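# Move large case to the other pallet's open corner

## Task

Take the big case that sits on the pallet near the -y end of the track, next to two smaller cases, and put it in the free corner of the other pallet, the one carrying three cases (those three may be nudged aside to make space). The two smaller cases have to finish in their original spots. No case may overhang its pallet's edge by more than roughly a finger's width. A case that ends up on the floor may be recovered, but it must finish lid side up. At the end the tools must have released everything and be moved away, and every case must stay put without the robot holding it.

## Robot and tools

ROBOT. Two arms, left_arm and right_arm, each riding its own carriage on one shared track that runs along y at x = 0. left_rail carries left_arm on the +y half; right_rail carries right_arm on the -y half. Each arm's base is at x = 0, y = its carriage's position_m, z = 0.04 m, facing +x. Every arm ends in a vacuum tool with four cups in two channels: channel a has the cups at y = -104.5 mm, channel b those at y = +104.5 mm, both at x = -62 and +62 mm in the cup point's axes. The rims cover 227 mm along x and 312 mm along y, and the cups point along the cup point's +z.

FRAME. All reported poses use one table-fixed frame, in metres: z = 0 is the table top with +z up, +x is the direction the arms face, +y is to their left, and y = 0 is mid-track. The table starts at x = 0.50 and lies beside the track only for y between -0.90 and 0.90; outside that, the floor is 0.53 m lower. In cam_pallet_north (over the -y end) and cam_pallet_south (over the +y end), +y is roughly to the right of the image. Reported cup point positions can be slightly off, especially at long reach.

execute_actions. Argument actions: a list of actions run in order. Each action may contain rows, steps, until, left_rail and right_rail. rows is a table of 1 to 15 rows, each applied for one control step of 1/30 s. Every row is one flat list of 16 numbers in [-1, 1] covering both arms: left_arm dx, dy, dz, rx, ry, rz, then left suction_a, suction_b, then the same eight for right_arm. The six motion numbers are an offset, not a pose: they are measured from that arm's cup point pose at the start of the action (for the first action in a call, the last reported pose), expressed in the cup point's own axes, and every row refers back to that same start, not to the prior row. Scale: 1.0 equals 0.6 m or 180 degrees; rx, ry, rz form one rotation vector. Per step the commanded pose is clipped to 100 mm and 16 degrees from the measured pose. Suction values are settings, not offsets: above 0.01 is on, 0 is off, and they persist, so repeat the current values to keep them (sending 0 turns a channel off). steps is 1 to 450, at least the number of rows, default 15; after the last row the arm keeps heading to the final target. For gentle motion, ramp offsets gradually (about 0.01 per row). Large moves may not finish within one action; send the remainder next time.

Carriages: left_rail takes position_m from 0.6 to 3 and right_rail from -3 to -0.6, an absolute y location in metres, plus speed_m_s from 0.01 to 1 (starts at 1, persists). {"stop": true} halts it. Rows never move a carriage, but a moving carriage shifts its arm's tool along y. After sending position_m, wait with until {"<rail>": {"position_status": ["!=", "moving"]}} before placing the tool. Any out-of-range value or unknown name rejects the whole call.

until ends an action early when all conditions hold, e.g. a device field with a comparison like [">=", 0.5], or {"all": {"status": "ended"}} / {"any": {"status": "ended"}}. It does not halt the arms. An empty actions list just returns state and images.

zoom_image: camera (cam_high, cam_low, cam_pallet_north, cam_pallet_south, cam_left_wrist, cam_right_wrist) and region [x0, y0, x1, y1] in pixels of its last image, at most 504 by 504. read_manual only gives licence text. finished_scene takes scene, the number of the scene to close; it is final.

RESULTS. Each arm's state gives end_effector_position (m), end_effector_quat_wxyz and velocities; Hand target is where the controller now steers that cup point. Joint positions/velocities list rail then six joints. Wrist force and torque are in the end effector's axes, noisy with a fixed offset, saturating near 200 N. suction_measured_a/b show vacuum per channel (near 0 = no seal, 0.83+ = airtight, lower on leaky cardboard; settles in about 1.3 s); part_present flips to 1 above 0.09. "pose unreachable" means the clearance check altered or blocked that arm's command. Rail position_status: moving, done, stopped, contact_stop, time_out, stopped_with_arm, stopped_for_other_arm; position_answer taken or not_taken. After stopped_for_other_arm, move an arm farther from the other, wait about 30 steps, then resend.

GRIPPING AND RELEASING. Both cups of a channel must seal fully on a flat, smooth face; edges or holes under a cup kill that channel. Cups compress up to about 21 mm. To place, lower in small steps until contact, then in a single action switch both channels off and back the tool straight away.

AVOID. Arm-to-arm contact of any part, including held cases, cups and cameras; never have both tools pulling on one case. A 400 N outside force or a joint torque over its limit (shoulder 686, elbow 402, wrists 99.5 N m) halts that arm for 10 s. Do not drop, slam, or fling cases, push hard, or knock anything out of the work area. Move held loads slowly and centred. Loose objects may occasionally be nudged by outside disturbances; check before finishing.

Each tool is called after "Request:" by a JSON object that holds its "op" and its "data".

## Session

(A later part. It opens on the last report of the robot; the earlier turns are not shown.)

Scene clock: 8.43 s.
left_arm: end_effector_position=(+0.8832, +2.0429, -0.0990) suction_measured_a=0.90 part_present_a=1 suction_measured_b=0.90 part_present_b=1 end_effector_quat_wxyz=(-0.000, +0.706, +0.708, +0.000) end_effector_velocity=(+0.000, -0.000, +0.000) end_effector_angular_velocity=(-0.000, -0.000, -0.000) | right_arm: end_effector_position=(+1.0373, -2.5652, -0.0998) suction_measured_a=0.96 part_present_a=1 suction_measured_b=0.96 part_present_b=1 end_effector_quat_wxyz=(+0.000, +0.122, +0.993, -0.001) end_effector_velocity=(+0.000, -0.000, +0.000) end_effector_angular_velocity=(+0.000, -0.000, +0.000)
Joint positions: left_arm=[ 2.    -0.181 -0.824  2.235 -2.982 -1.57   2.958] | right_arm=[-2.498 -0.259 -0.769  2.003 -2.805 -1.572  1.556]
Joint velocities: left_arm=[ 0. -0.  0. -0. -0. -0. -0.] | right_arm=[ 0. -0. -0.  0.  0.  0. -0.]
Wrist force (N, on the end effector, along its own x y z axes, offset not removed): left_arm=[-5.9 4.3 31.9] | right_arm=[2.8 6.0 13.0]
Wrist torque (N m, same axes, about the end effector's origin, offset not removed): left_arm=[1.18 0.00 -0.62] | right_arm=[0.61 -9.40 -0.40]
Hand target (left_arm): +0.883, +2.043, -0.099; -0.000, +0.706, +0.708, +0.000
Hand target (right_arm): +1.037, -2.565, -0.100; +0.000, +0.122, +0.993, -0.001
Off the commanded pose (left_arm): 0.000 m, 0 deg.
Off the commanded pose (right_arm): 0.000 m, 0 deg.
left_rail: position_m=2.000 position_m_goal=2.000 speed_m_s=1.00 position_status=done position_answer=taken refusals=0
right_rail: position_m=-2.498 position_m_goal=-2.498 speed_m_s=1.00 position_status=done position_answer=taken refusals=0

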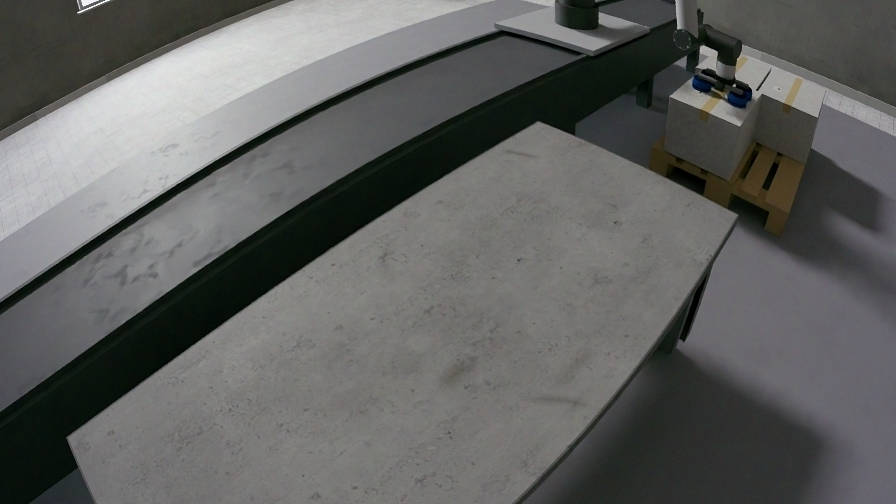

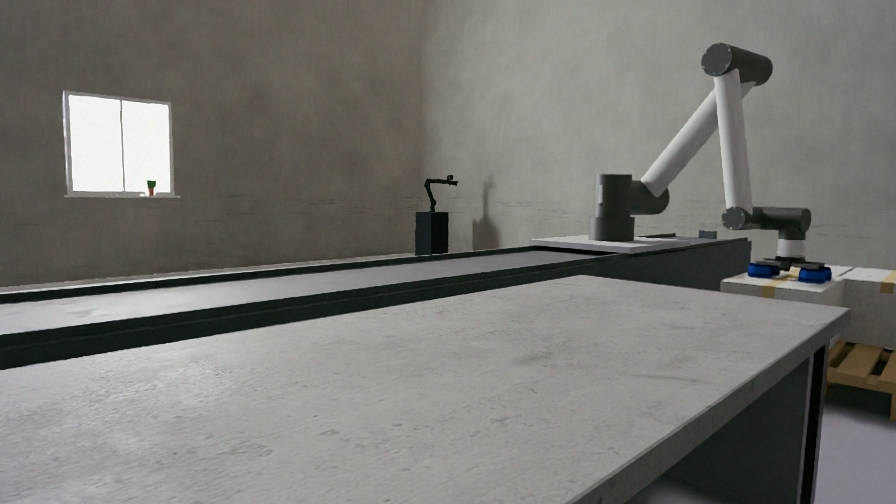

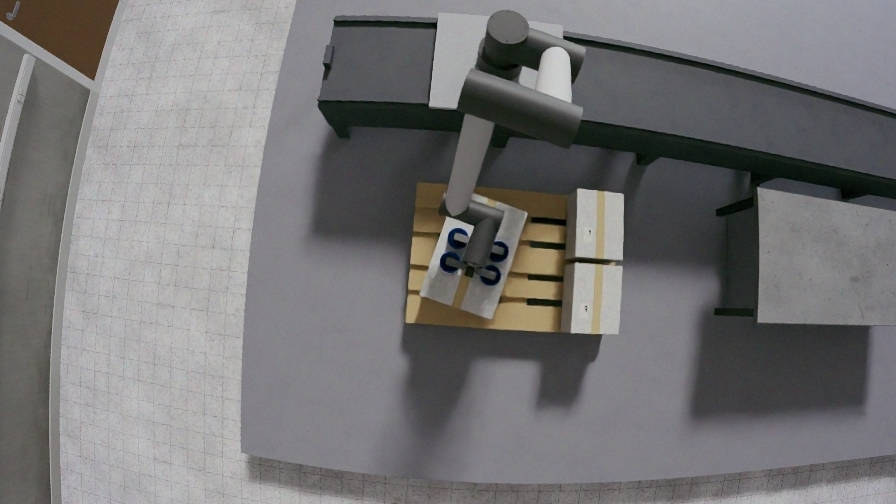

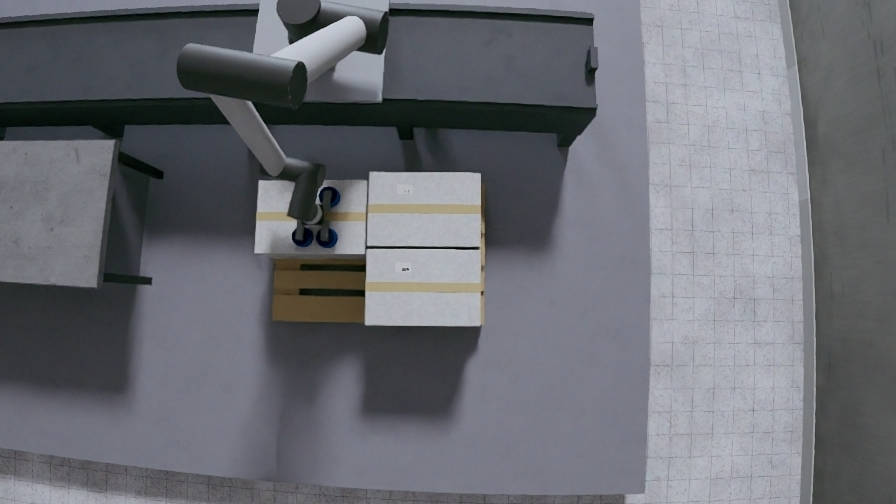

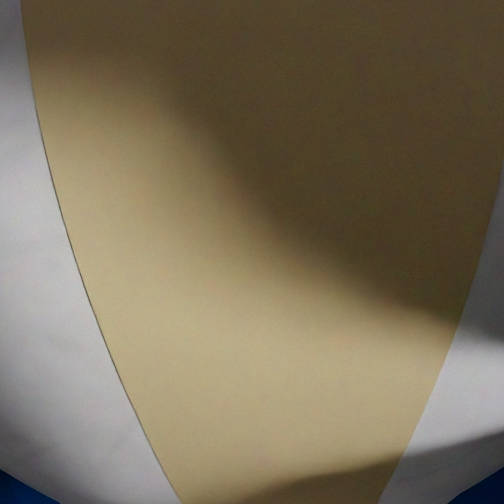

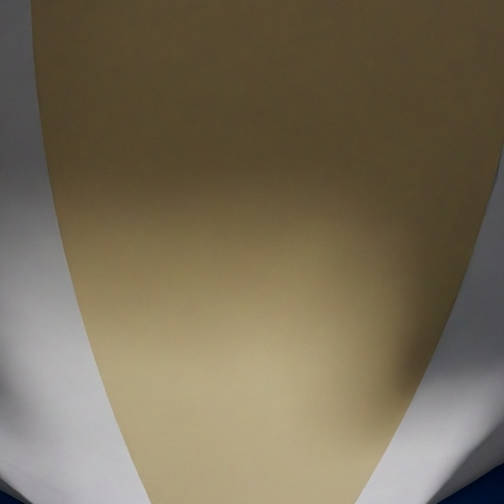

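Request:
{"op": "execute_actions", "data": {"actions": [{"rows":[[0,0,-0.005,0,0,0,1,1,0,0,-0.005,0,0,0,1,1],[0,0,-0.01,0,0,0,1,1,0,0,-0.01,0,0,0,1,1],[0,0,-0.015,0,0,0,1,1,0,0,-0.02,0,0,0,1,1],[0,0,-0.015,0,0,0,1,1,0,0,-0.03,0,0,0,1,1],[0,0,-0.015,0,0,0,1,1,0,0,-0.045,0,0,0,1,1],[0,0,-0.015,0,0,0,1,1,0,0,-0.06,0,0,0,1,1],[0,-0.008,-0.015,0,0,0,1,1,0,0,-0.08,0,0,0,1,1],[0,-0.016,-0.015,0,0,0,1,1,0,0,-0.1,0,0,0,1,1],[0,-0.024,-0.015,0,0,0,1,1,0,0,-0.125,0,0,0,1,1],[0,-0.032,-0.015,0,0,0,1,1,0,0,-0.15,0,0,0,1,1],[0,-0.04,-0.015,0,0,0,1,1,0,0,-0.18,0,0,0,1,1],[0,-0.05,-0.015,0,0,0,1,1,0,0,-0.21,0,0,0,1,1],[0,-0.06,-0.015,0,0,0,1,1,0,0,-0.25,0,0,0,1,1],[0,-0.07,-0.015,0,0,0,1,1,0,0,-0.3,0,0,0,1,1],[0,-0.077,-0.015,0,0,0,1,1,0,0,-0.8,0,0,0,1,1]],"steps":55}]}}

Request:
{"op": "zoom_image", "data": {"camera": "cam_pallet_south", "region": [230, 150, 510, 350]}}

Request:
{"op": "zoom_image", "data": {"camera": "cam_high", "region": [620, 20, 860, 250]}}

Scene clock: 10.53 s.
left_arm: end_effector_position=(+0.8370, +2.0428, -0.0900) suction_measured_a=0.90 part_present_a=1 suction_measured_b=0.90 part_present_b=1 end_effector_quat_wxyz=(-0.000, +0.706, +0.708, +0.000) end_effector_velocity=(-0.000, +0.000, -0.000) end_effector_angular_velocity=(+0.000, +0.000, -0.000) | right_arm: end_effector_position=(+1.0373, -2.5652, +0.3801) suction_measured_a=0.96 part_present_a=1 suction_measured_b=0.96 part_present_b=1 end_effector_quat_wxyz=(+0.000, +0.122, +0.993, -0.001) end_effector_velocity=(+0.000, -0.000, +0.001) end_effector_angular_velocity=(-0.000, -0.000, -0.000)
Joint positions: left_arm=[ 2.    -0.191 -0.847  2.303 -3.027 -1.57   2.948] | right_arm=[-2.498 -0.259 -1.252  1.878 -2.197 -1.572  1.556]
Joint velocities: left_arm=[ 0. -0.  0.  0.  0.  0.  0.] | right_arm=[ 0. -0. -0. -0.  0. -0. -0.]
Wrist force (N, on the end effector, along its own x y z axes, offset not removed): left_arm=[-6.1 7.4 31.1] | right_arm=[2.2 5.1 16.8]
Wrist torque (N m, same axes, about the end effector's origin, offset not removed): left_arm=[1.61 -0.05 -0.68] | right_arm=[0.43 -9.49 -0.59]
Hand target (left_arm): +0.837, +2.043, -0.090; -0.000, +0.706, +0.708, +0.000
Hand target (right_arm): +1.037, -2.565, +0.380; +0.000, +0.122, +0.993, -0.001
Off the commanded pose (left_arm): 0.000 m, 0 deg.
Off the commanded pose (right_arm): 0.001 m, 0 deg.
left_rail: position_m=2.000 position_m_goal=2.000 speed_m_s=1.00 position_status=done position_answer=taken refusals=0
right_rail: position_m=-2.498 position_m_goal=-2.498 speed_m_s=1.00 position_status=done position_answer=taken refusals=0

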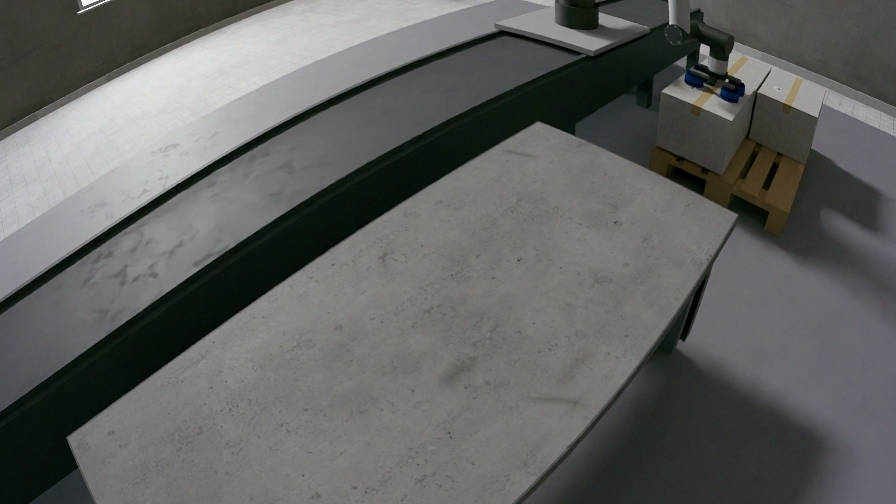

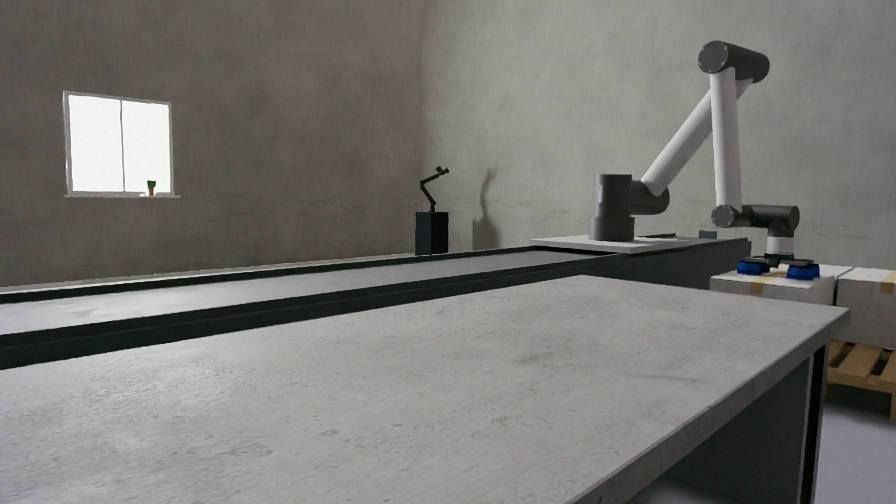

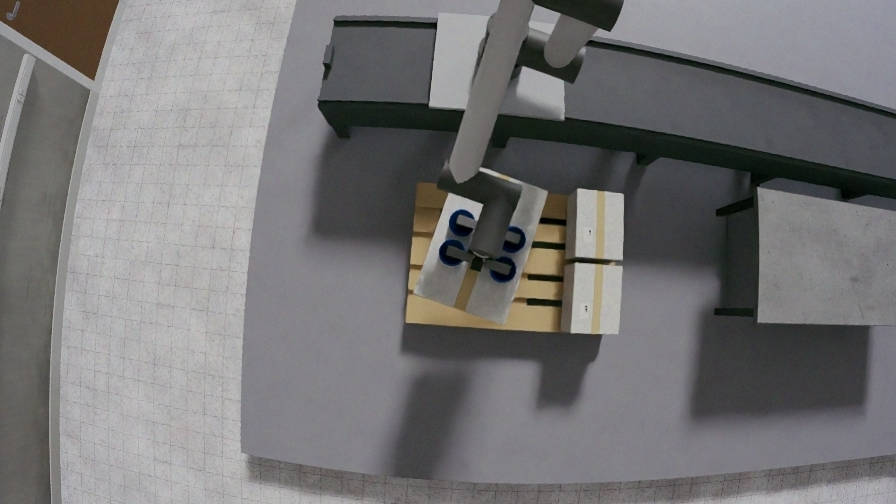

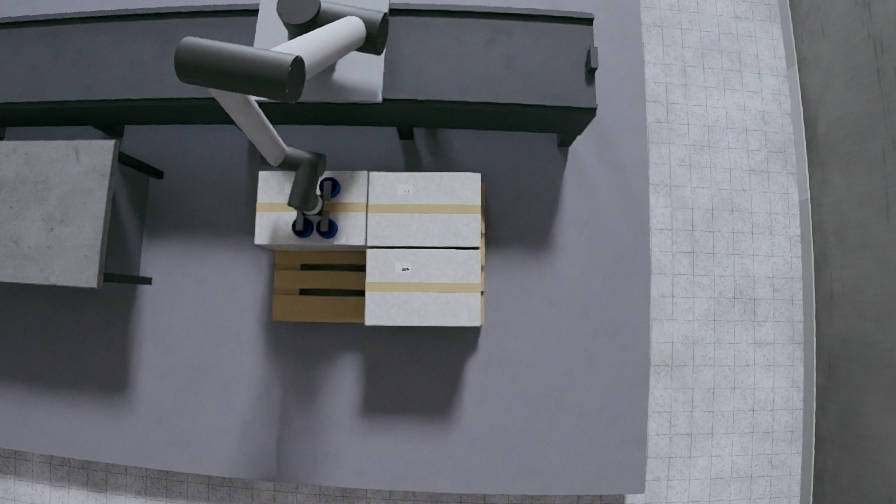

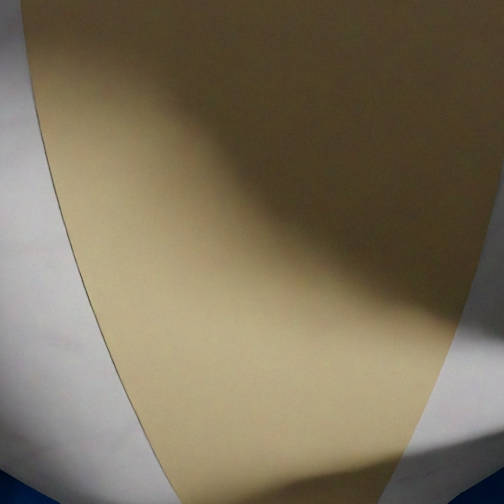

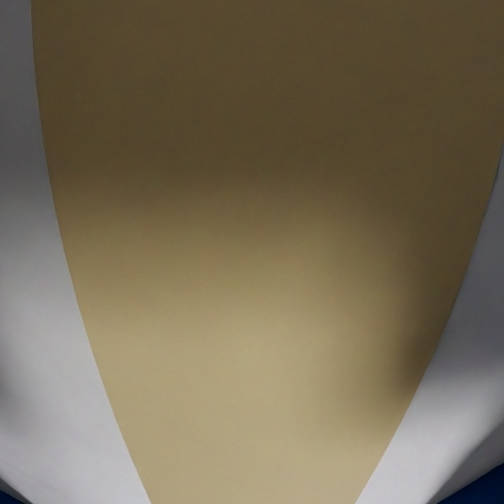

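Region (230, 150, 510, 350) of cam_pallet_south's 896x504 image, scaled by 1.800, with more detail than that image has; it fills the top 360 rows of this view, and the rest is white.

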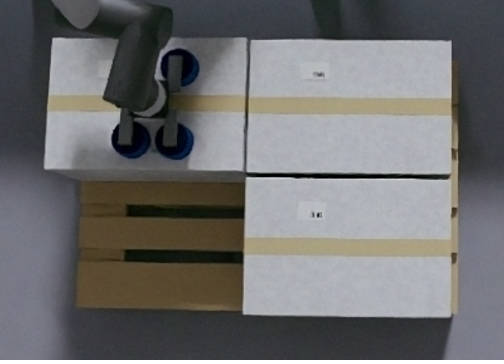

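Region (620, 20, 860, 250) of cam_high's 896x504 image, scaled by 2.100, with more detail than that image has; it fills the top 483 rows of this view, and the rest is white.

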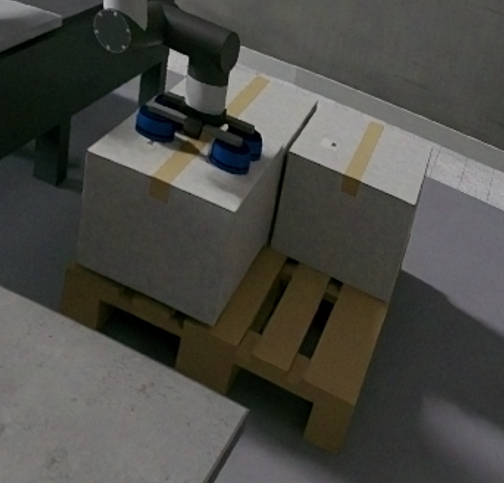

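Request:
{"op": "execute_actions", "data": {"actions": [{"right_rail":{"position_m":-0.6},"rows":[[0,0.002,0.005,0,0,0,1,1,0,0,0,0,0,0.02,1,1],[0,0.003,0.01,0,0,0,1,1,0,0,0,0,0,0.04,1,1],[0,0.003,0.015,0,0,0,1,1,0,0,0,0,0,0.07,1,1],[0,0.003,0.02,0,0,0,1,1,0,0,0,0,0,0.1,1,1],[0,0.003,0.023,0,0,0,1,1,0,0,0,0,0,0.14,1,1],[0,0.003,0.023,0,0,0,1,1,0,0,0,0,0,0.18,1,1],[0,0.003,0.023,0,0,0,1,1,0,0,0,0,0,0.22,1,1],[0,0.003,0.023,0,0,0,1,1,0,0,0,0,0,0.26,1,1],[0,0.003,0.023,0,0,0,1,1,0,0,0,0,0,0.3,1,1],[0,0.003,0.023,0,0,0,1,1,0,0,0,0,0,0.34,1,1],[0,0.003,0.023,0,0,0,1,1,0,0,0,0,0,0.38,1,1],[0,0.003,0.023,0,0,0,1,1,0,0,0,0,0,0.422,1,1]],"steps":40},{"rows":[[0,0,-0.05,0,0,0,0,0,0,0,0,0,0,0,1,1],[0,0,-0.07,0,0,0,0,0,0,0,0,0,0,0,1,1],[0,0,-0.07,0,0,0,0,0,0,0,0,0,0,0,1,1],[0,0,-0.07,0,0,0,0,0,0,0,0,0,0,0,1,1],[0,0,-0.07,0,0,0,0,0,0,0,0,0,0,0,1,1],[0,0,-0.07,0,0,0,0,0,0,0,0,0,0,0,1,1],[0,0,-0.07,0,0,0,0,0,0,0,0,0,0,0,1,1],[0,0,-0.07,0,0,0,0,0,0,0,0,0,0,0,1,1],[0,0,-0.07,0,0,0,0,0,0,0,0,0,0,0,1,1],[0,0,-0.07,0,0,0,0,0,0,0,0,0,0,0,1,1],[0,0,-0.9,0,0,0,0,0,0,0,0,0,0,0,1,1]],"steps":40},{"left_rail":{"position_m":1.5},"rows":[[0,0,0,0,0,0,0,0,0.02,0,0,0,0,0,1,1],[0,0,0,0,0,0,0,0,0.05,-0.01,0,0,0,0,1,1],[0,0,0,0,0,0,0,0,0.09,-0.02,0,0,0,0,1,1],[0,0,0,0,0,0,0,0,0.14,-0.03,0,0,0,0,1,1],[0,0,0,0,0,0,0,0,0.2,-0.04,0,0,0,0,1,1],[0,0,0,0,0,0,0,0,1,-0.15,0.1,0,0,0,1,1]],"steps":60}]}}

Scene clock: 16.60 s.
left_arm: end_effector_position=(+0.8385, +1.5440, +0.4249) suction_measured_a=0.00 part_present_a=0 suction_measured_b=0.00 part_present_b=0 end_effector_quat_wxyz=(+0.003, +0.706, +0.708, +0.003) end_effector_velocity=(-0.000, +0.000, -0.000) end_effector_angular_velocity=(+0.000, -0.000, +0.000) | right_arm: end_effector_position=(+0.9464, -0.0675, +0.3201) suction_measured_a=0.96 part_present_a=1 suction_measured_b=0.96 part_present_b=1 end_effector_quat_wxyz=(+0.001, +0.706, +0.708, -0.000) end_effector_velocity=(-0.000, +0.000, -0.000) end_effector_angular_velocity=(+0.001, +0.000, +0.000)
Joint positions: left_arm=[ 1.5   -0.19  -1.5    2.122 -2.201 -1.57   2.949] | right_arm=[-0.6    0.327 -1.163  1.845 -2.253 -1.573  3.466]
Joint velocities: left_arm=[ 0.  0.  0. -0.  0.  0.  0.] | right_arm=[ 0.     0.     0.    -0.     0.     0.001  0.   ]
Wrist force (N, on the end effector, along its own x y z axes, offset not removed): left_arm=[-6.7 6.8 -4.0] | right_arm=[1.2 6.8 17.7]
Wrist torque (N m, same axes, about the end effector's origin, offset not removed): left_arm=[0.68 1.04 -0.59] | right_arm=[0.58 -9.28 -0.44]
Hand target (left_arm): +0.838, +1.544, +0.425; +0.003, +0.706, +0.708, +0.003
Hand target (right_arm): +0.946, -0.068, +0.320; +0.001, +0.706, +0.708, -0.000
Off the commanded pose (left_arm): 0.000 m, 0 deg.
Off the commanded pose (right_arm): 0.001 m, 0 deg.
left_rail: position_m=1.500 position_m_goal=1.500 speed_m_s=1.00 position_status=done position_answer=taken refusals=0
right_rail: position_m=-0.600 position_m_goal=-0.600 speed_m_s=1.00 position_status=done position_answer=taken refusals=0

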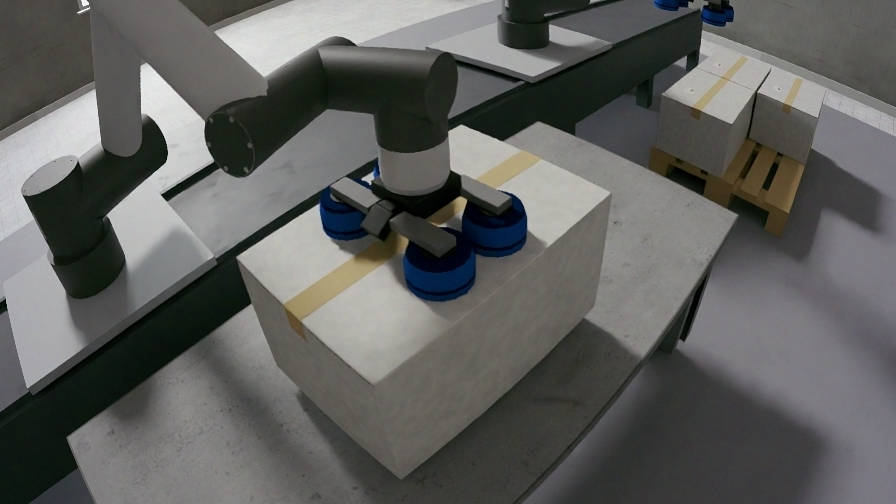

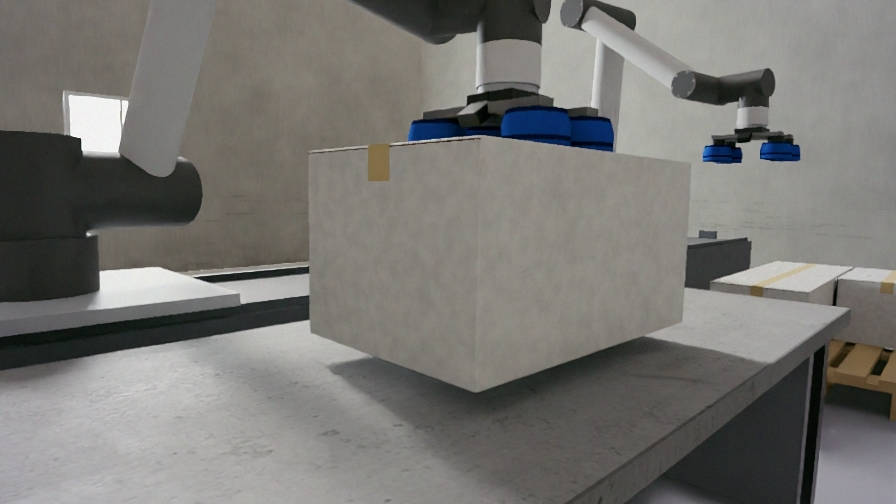

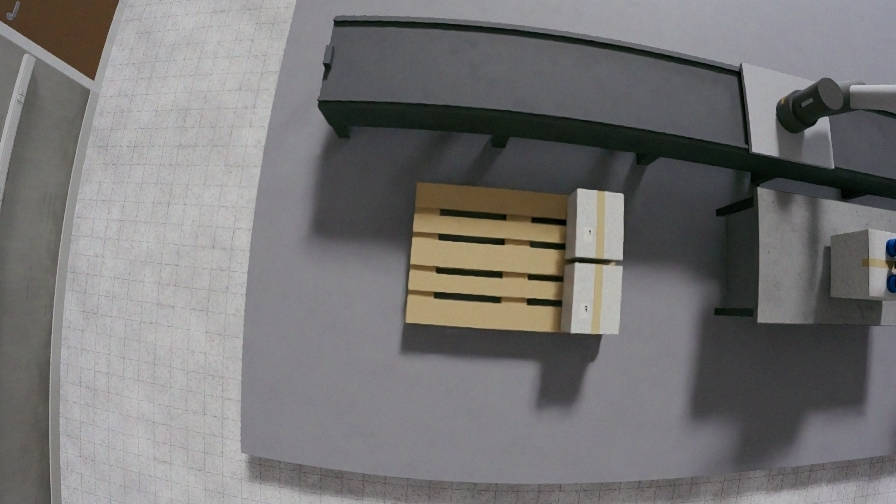

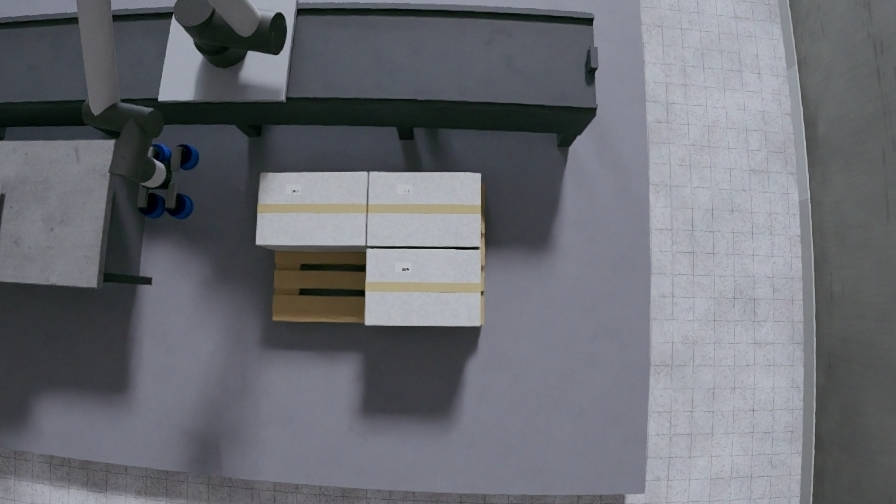

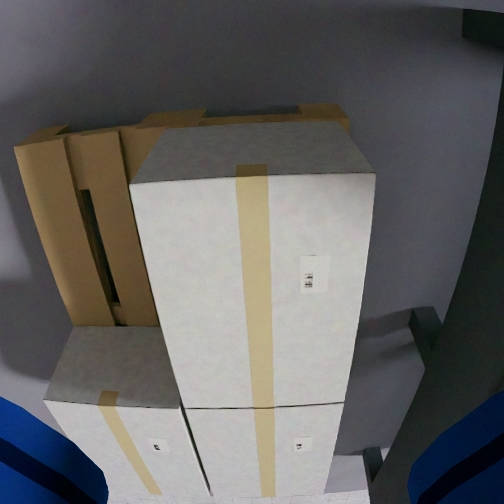

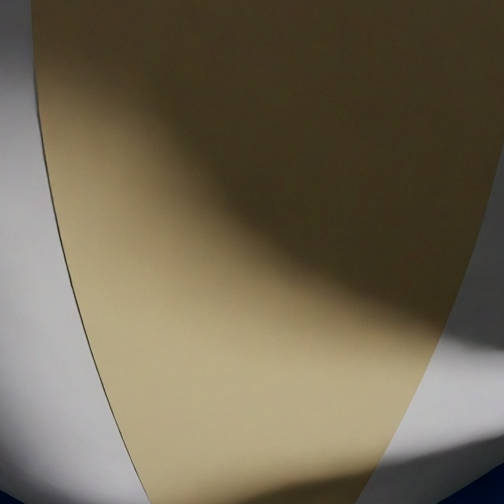

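Request:
{"op": "execute_actions", "data": {"actions": [{"rows":[[0,0,0,0.0027,0,0,0,0,0,0,0.01,0,0,0,1,1],[0,0,0,0.0027,0,0,0,0,0,0,0.02,0,0,0,1,1],[0,0,0,0.0027,0,0,0,0,0,0,0.03,0,0,0,1,1],[0,0,0,0.0027,0,0,0,0,0,0,0.04,0,0,0,1,1],[0,0,0,0.0027,0,0,0,0,0,0,0.046,0,0,0,1,1],[0,0,0,0.0027,0,0,0,0,0,0,0.052,0,0,0,1,1]],"steps":18}]}}

Scene clock: 17.40 s.
left_arm: end_effector_position=(+0.8385, +1.5440, +0.4249) suction_measured_a=0.00 part_present_a=0 suction_measured_b=0.00 part_present_b=0 end_effector_quat_wxyz=(+0.000, +0.706, +0.708, -0.000) end_effector_velocity=(+0.000, -0.000, -0.000) end_effector_angular_velocity=(-0.000, +0.000, -0.000) | right_arm: end_effector_position=(+0.9464, -0.0675, +0.2891) suction_measured_a=0.96 part_present_a=1 suction_measured_b=0.96 part_present_b=1 end_effector_quat_wxyz=(+0.001, +0.706, +0.708, -0.000) end_effector_velocity=(+0.000, -0.000, -0.002) end_effector_angular_velocity=(-0.000, -0.000, -0.000)
Joint positions: left_arm=[ 1.5   -0.189 -1.498  2.117 -2.19  -1.571  2.95 ] | right_arm=[-0.6    0.327 -1.139  1.861 -2.294 -1.573  3.466]
Joint velocities: left_arm=[ 0.  0.  0. -0.  0. -0.  0.] | right_arm=[ 0.    -0.     0.001  0.001 -0.003 -0.    -0.   ]
Wrist force (N, on the end effector, along its own x y z axes, offset not removed): left_arm=[-3.1 5.6 -2.3] | right_arm=[3.1 7.3 13.2]
Wrist torque (N m, same axes, about the end effector's origin, offset not removed): left_arm=[0.52 0.51 -0.72] | right_arm=[0.68 -9.54 -0.41]
Hand target (left_arm): +0.838, +1.544, +0.425; +0.000, +0.706, +0.708, -0.000
Hand target (right_arm): +0.946, -0.068, +0.289; +0.001, +0.706, +0.708, -0.000
Off the commanded pose (left_arm): 0.000 m, 0 deg.
Off the commanded pose (right_arm): 0.000 m, 0 deg.
left_rail: position_m=1.500 position_m_goal=1.500 speed_m_s=1.00 position_status=done position_answer=taken refusals=0
right_rail: position_m=-0.600 position_m_goal=-0.600 speed_m_s=1.00 position_status=done position_answer=taken refusals=0

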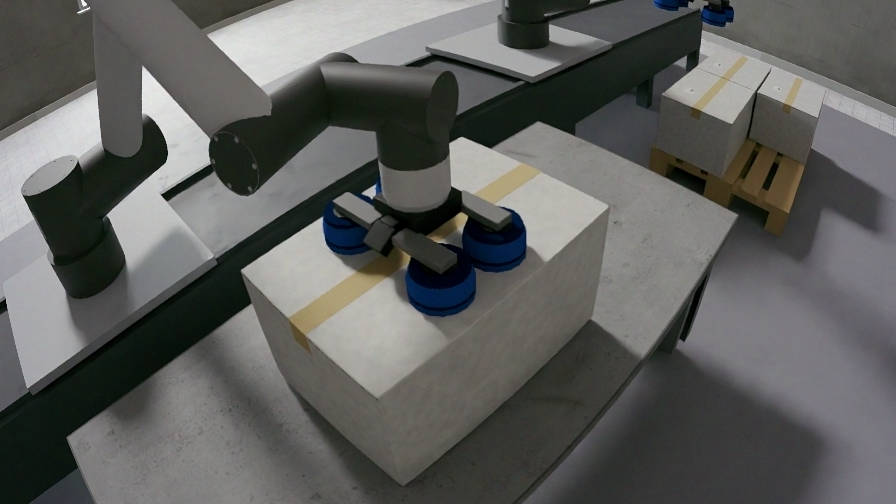

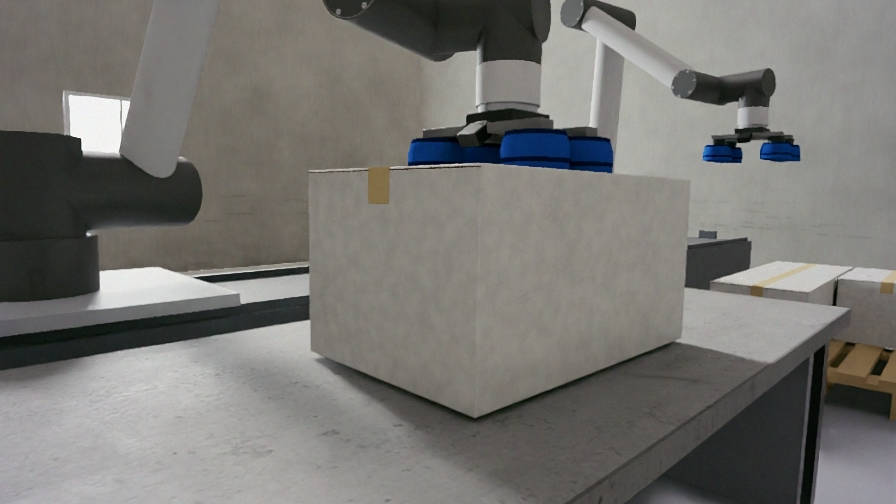

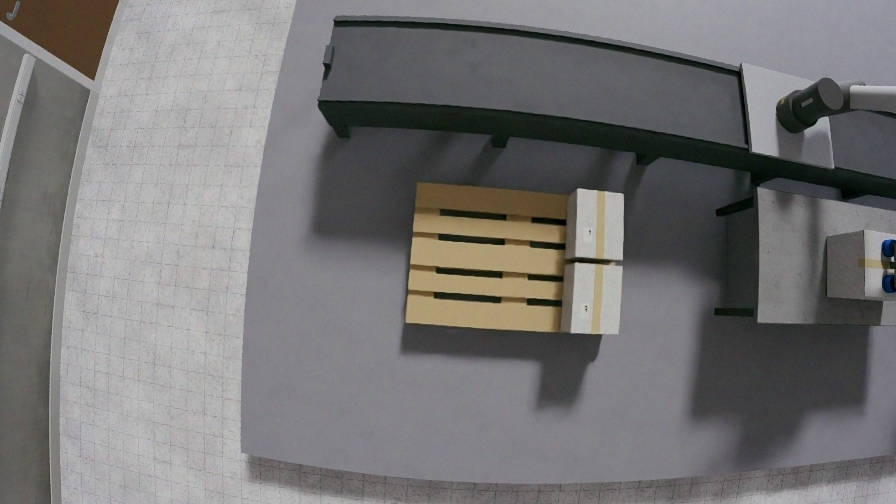

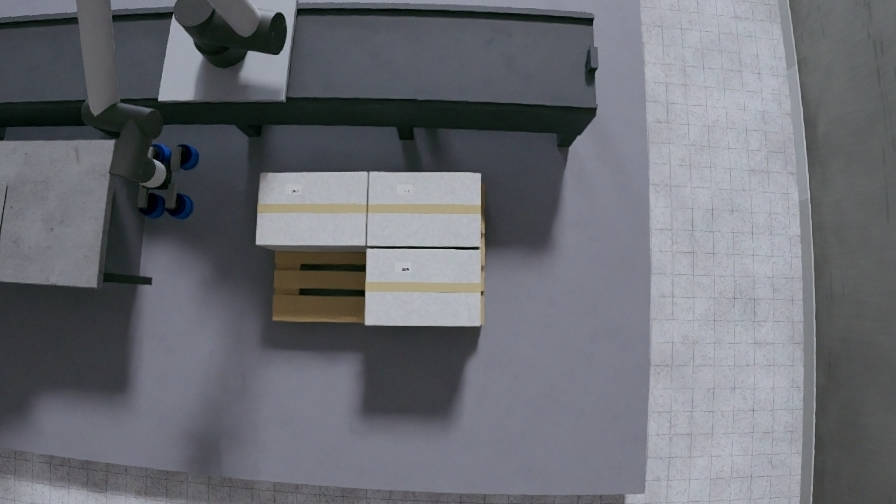

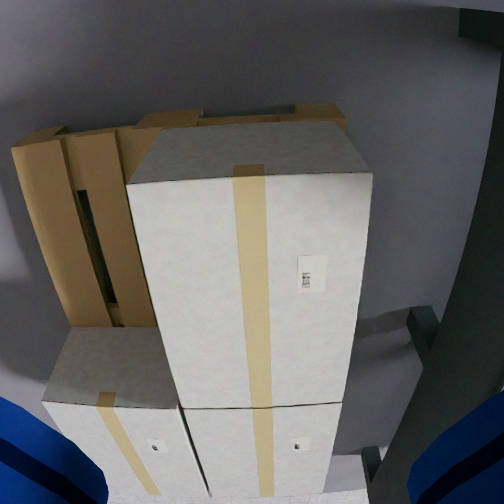

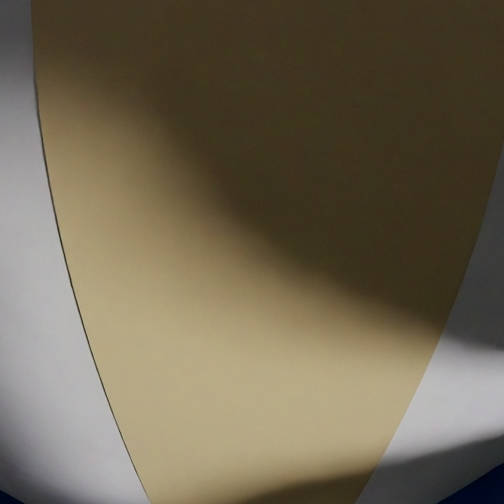

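Request:
{"op": "execute_actions", "data": {"actions": [{"rows":[[0,0,0,0,0,0,0,0,0,0,0.004,0,0,0,1,1],[0,0,0,0,0,0,0,0,0,0,0.009,0,0,0,1,1]],"steps":12},{"rows":[[0,0,0,0,0,0,0,0,0,0,-0.02,0,0,0,0,0],[0,0,0,0,0,0,0,0,0,0,-0.03,0,0,0,0,0],[0,0,0,0,0,0,0,0,0,0,-0.04,0,0,0,0,0],[0,0,0,0,0,0,0,0,0,0,-0.05,0,0,0,0,0],[0,0,0,0,0,0,0,0,0,0,-0.06,0,0,0,0,0],[0,0,0,0,0,0,0,0,0,0,-0.06,0,0,0,0,0],[0,0,0,0,0,0,0,0,0,0,-0.06,0,0,0,0,0],[0,0,0,0,0,0,0,0,0,0,-0.06,0,0,0,0,0],[0,0,0,0,0,0,0,0,0,0,-0.06,0,0,0,0,0],[0,0,0,0,0,0,0,0,0,0,-0.25,0,0,0,0,0]],"steps":22},{"right_rail":{"position_m":-1.8},"rows":[[-0.3,0.18,0,0,0,0,0,0,-0.8,-0.2,0,0,0,0,0,0]],"steps":35},{"left_rail":{"position_m":0.6},"rows":[[-0.886,0,0,0,0,0,0,0,0,0,0,0,0,0,0,0]],"steps":55},{"rows":[[0,0,0.17,0,0,0,0,0,0,0,0,0,0,0,0,0]],"steps":20}]}}

Scene clock: 23.13 s.
left_arm: end_effector_position=(+0.9475, -0.0675, +0.3244) suction_measured_a=0.00 part_present_a=0 suction_measured_b=0.00 part_present_b=0 end_effector_quat_wxyz=(+0.001, +0.706, +0.708, -0.000) end_effector_velocity=(+0.000, -0.000, -0.001) end_effector_angular_velocity=(-0.000, -0.000, +0.000) | right_arm: end_effector_position=(+0.8271, -1.7460, +0.4315) suction_measured_a=0.00 part_present_a=0 suction_measured_b=0.00 part_present_b=0 end_effector_quat_wxyz=(+0.001, +0.707, +0.708, -0.000) end_effector_velocity=(+0.000, -0.000, -0.000) end_effector_angular_velocity=(-0.000, +0.000, -0.000)
Joint positions: left_arm=[ 0.6   -0.788 -1.096  1.728 -2.204 -1.571  2.351] | right_arm=[-1.8   -0.179 -1.516  2.126 -2.183 -1.572  2.961]
Joint velocities: left_arm=[ 0.     0.     0.001  0.001 -0.002 -0.    -0.   ] | right_arm=[ 0. -0.  0. -0.  0. -0.  0.]
Wrist force (N, on the end effector, along its own x y z axes, offset not removed): left_arm=[-7.0 4.0 -0.4] | right_arm=[5.1 5.6 -6.5]
Wrist torque (N m, same axes, about the end effector's origin, offset not removed): left_arm=[0.27 0.99 -0.62] | right_arm=[0.83 -0.25 -0.48]
Hand target (left_arm): +0.947, -0.068, +0.324; +0.001, +0.706, +0.708, -0.000
Hand target (right_arm): +0.827, -1.746, +0.432; +0.001, +0.707, +0.708, -0.000
Off the commanded pose (left_arm): 0.000 m, 0 deg.
Off the commanded pose (right_arm): 0.000 m, 0 deg.
left_rail: position_m=0.600 position_m_goal=0.600 speed_m_s=1.00 position_status=done position_answer=taken refusals=0
right_rail: position_m=-1.800 position_m_goal=-1.800 speed_m_s=1.00 position_status=done position_answer=taken refusals=0

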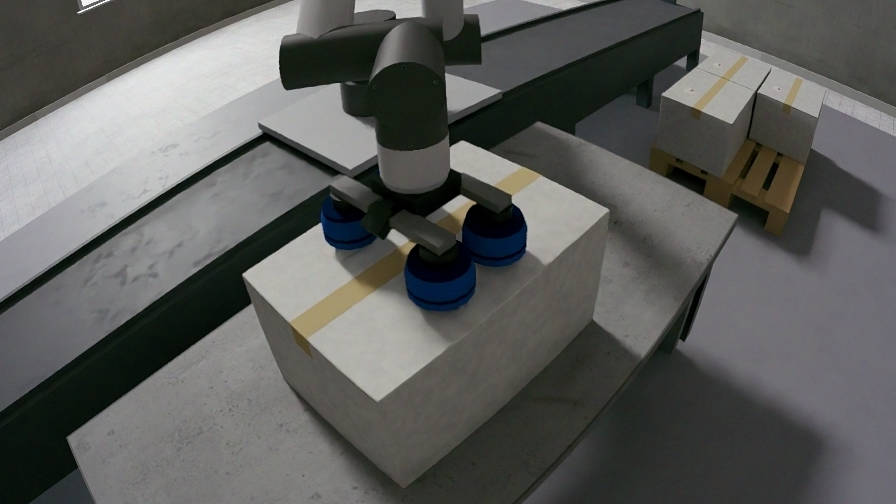

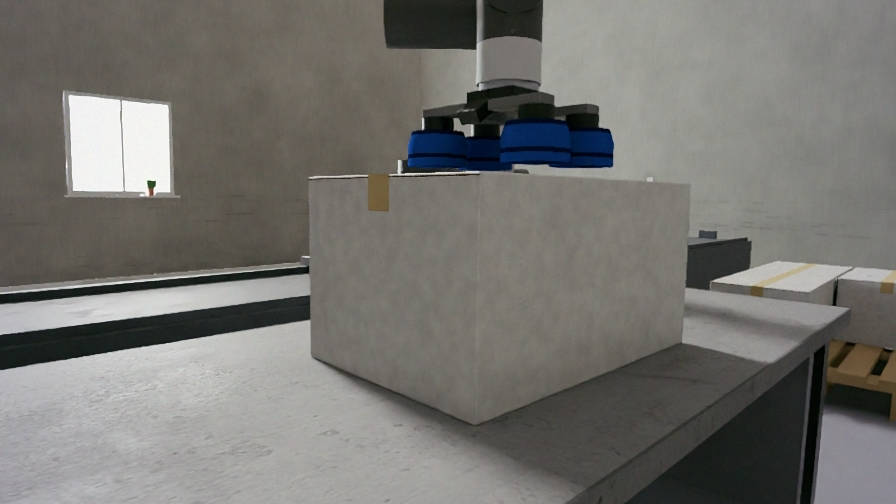

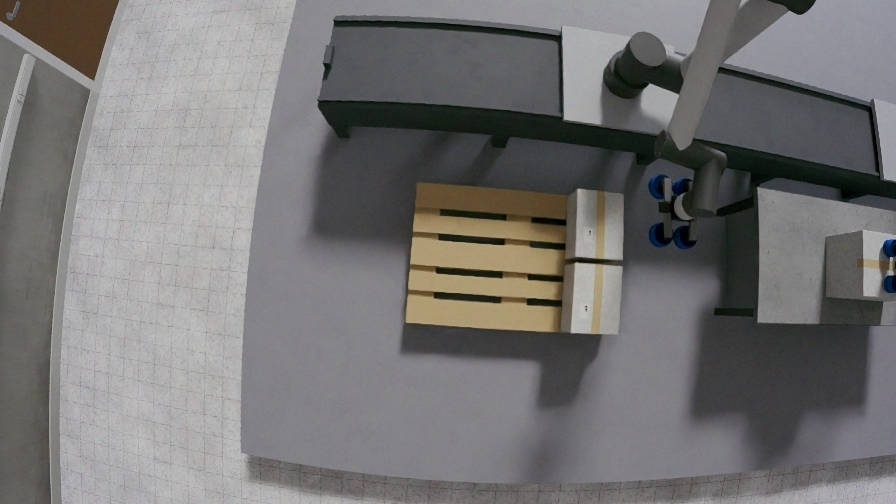

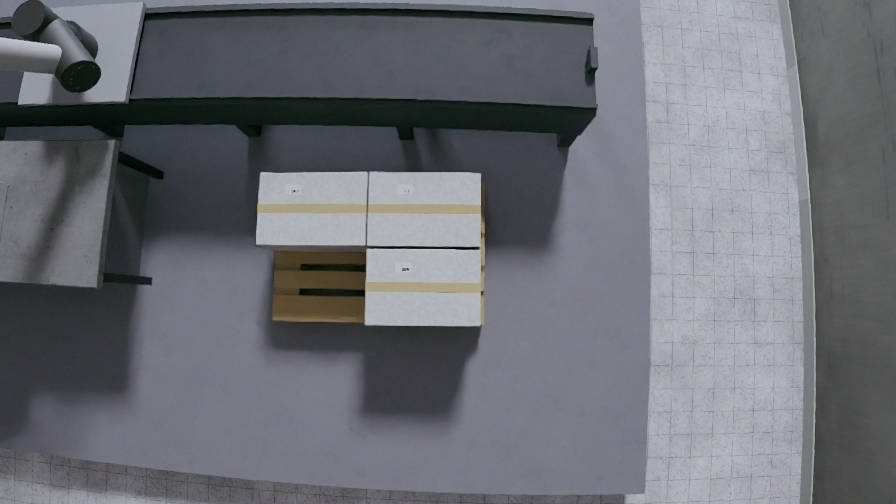

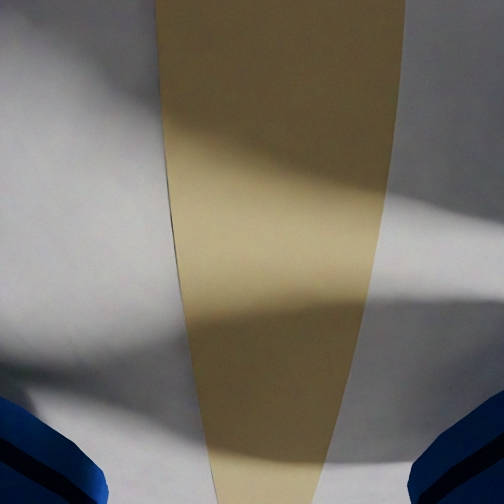

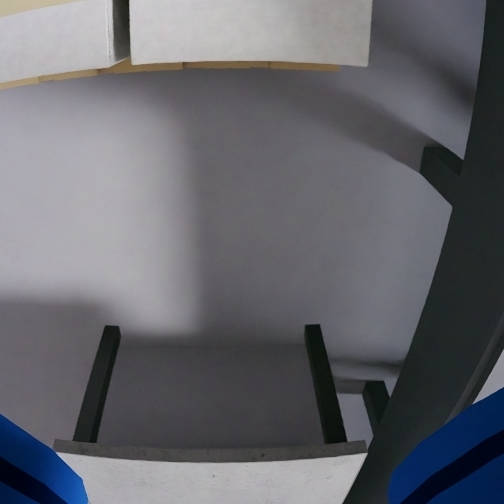

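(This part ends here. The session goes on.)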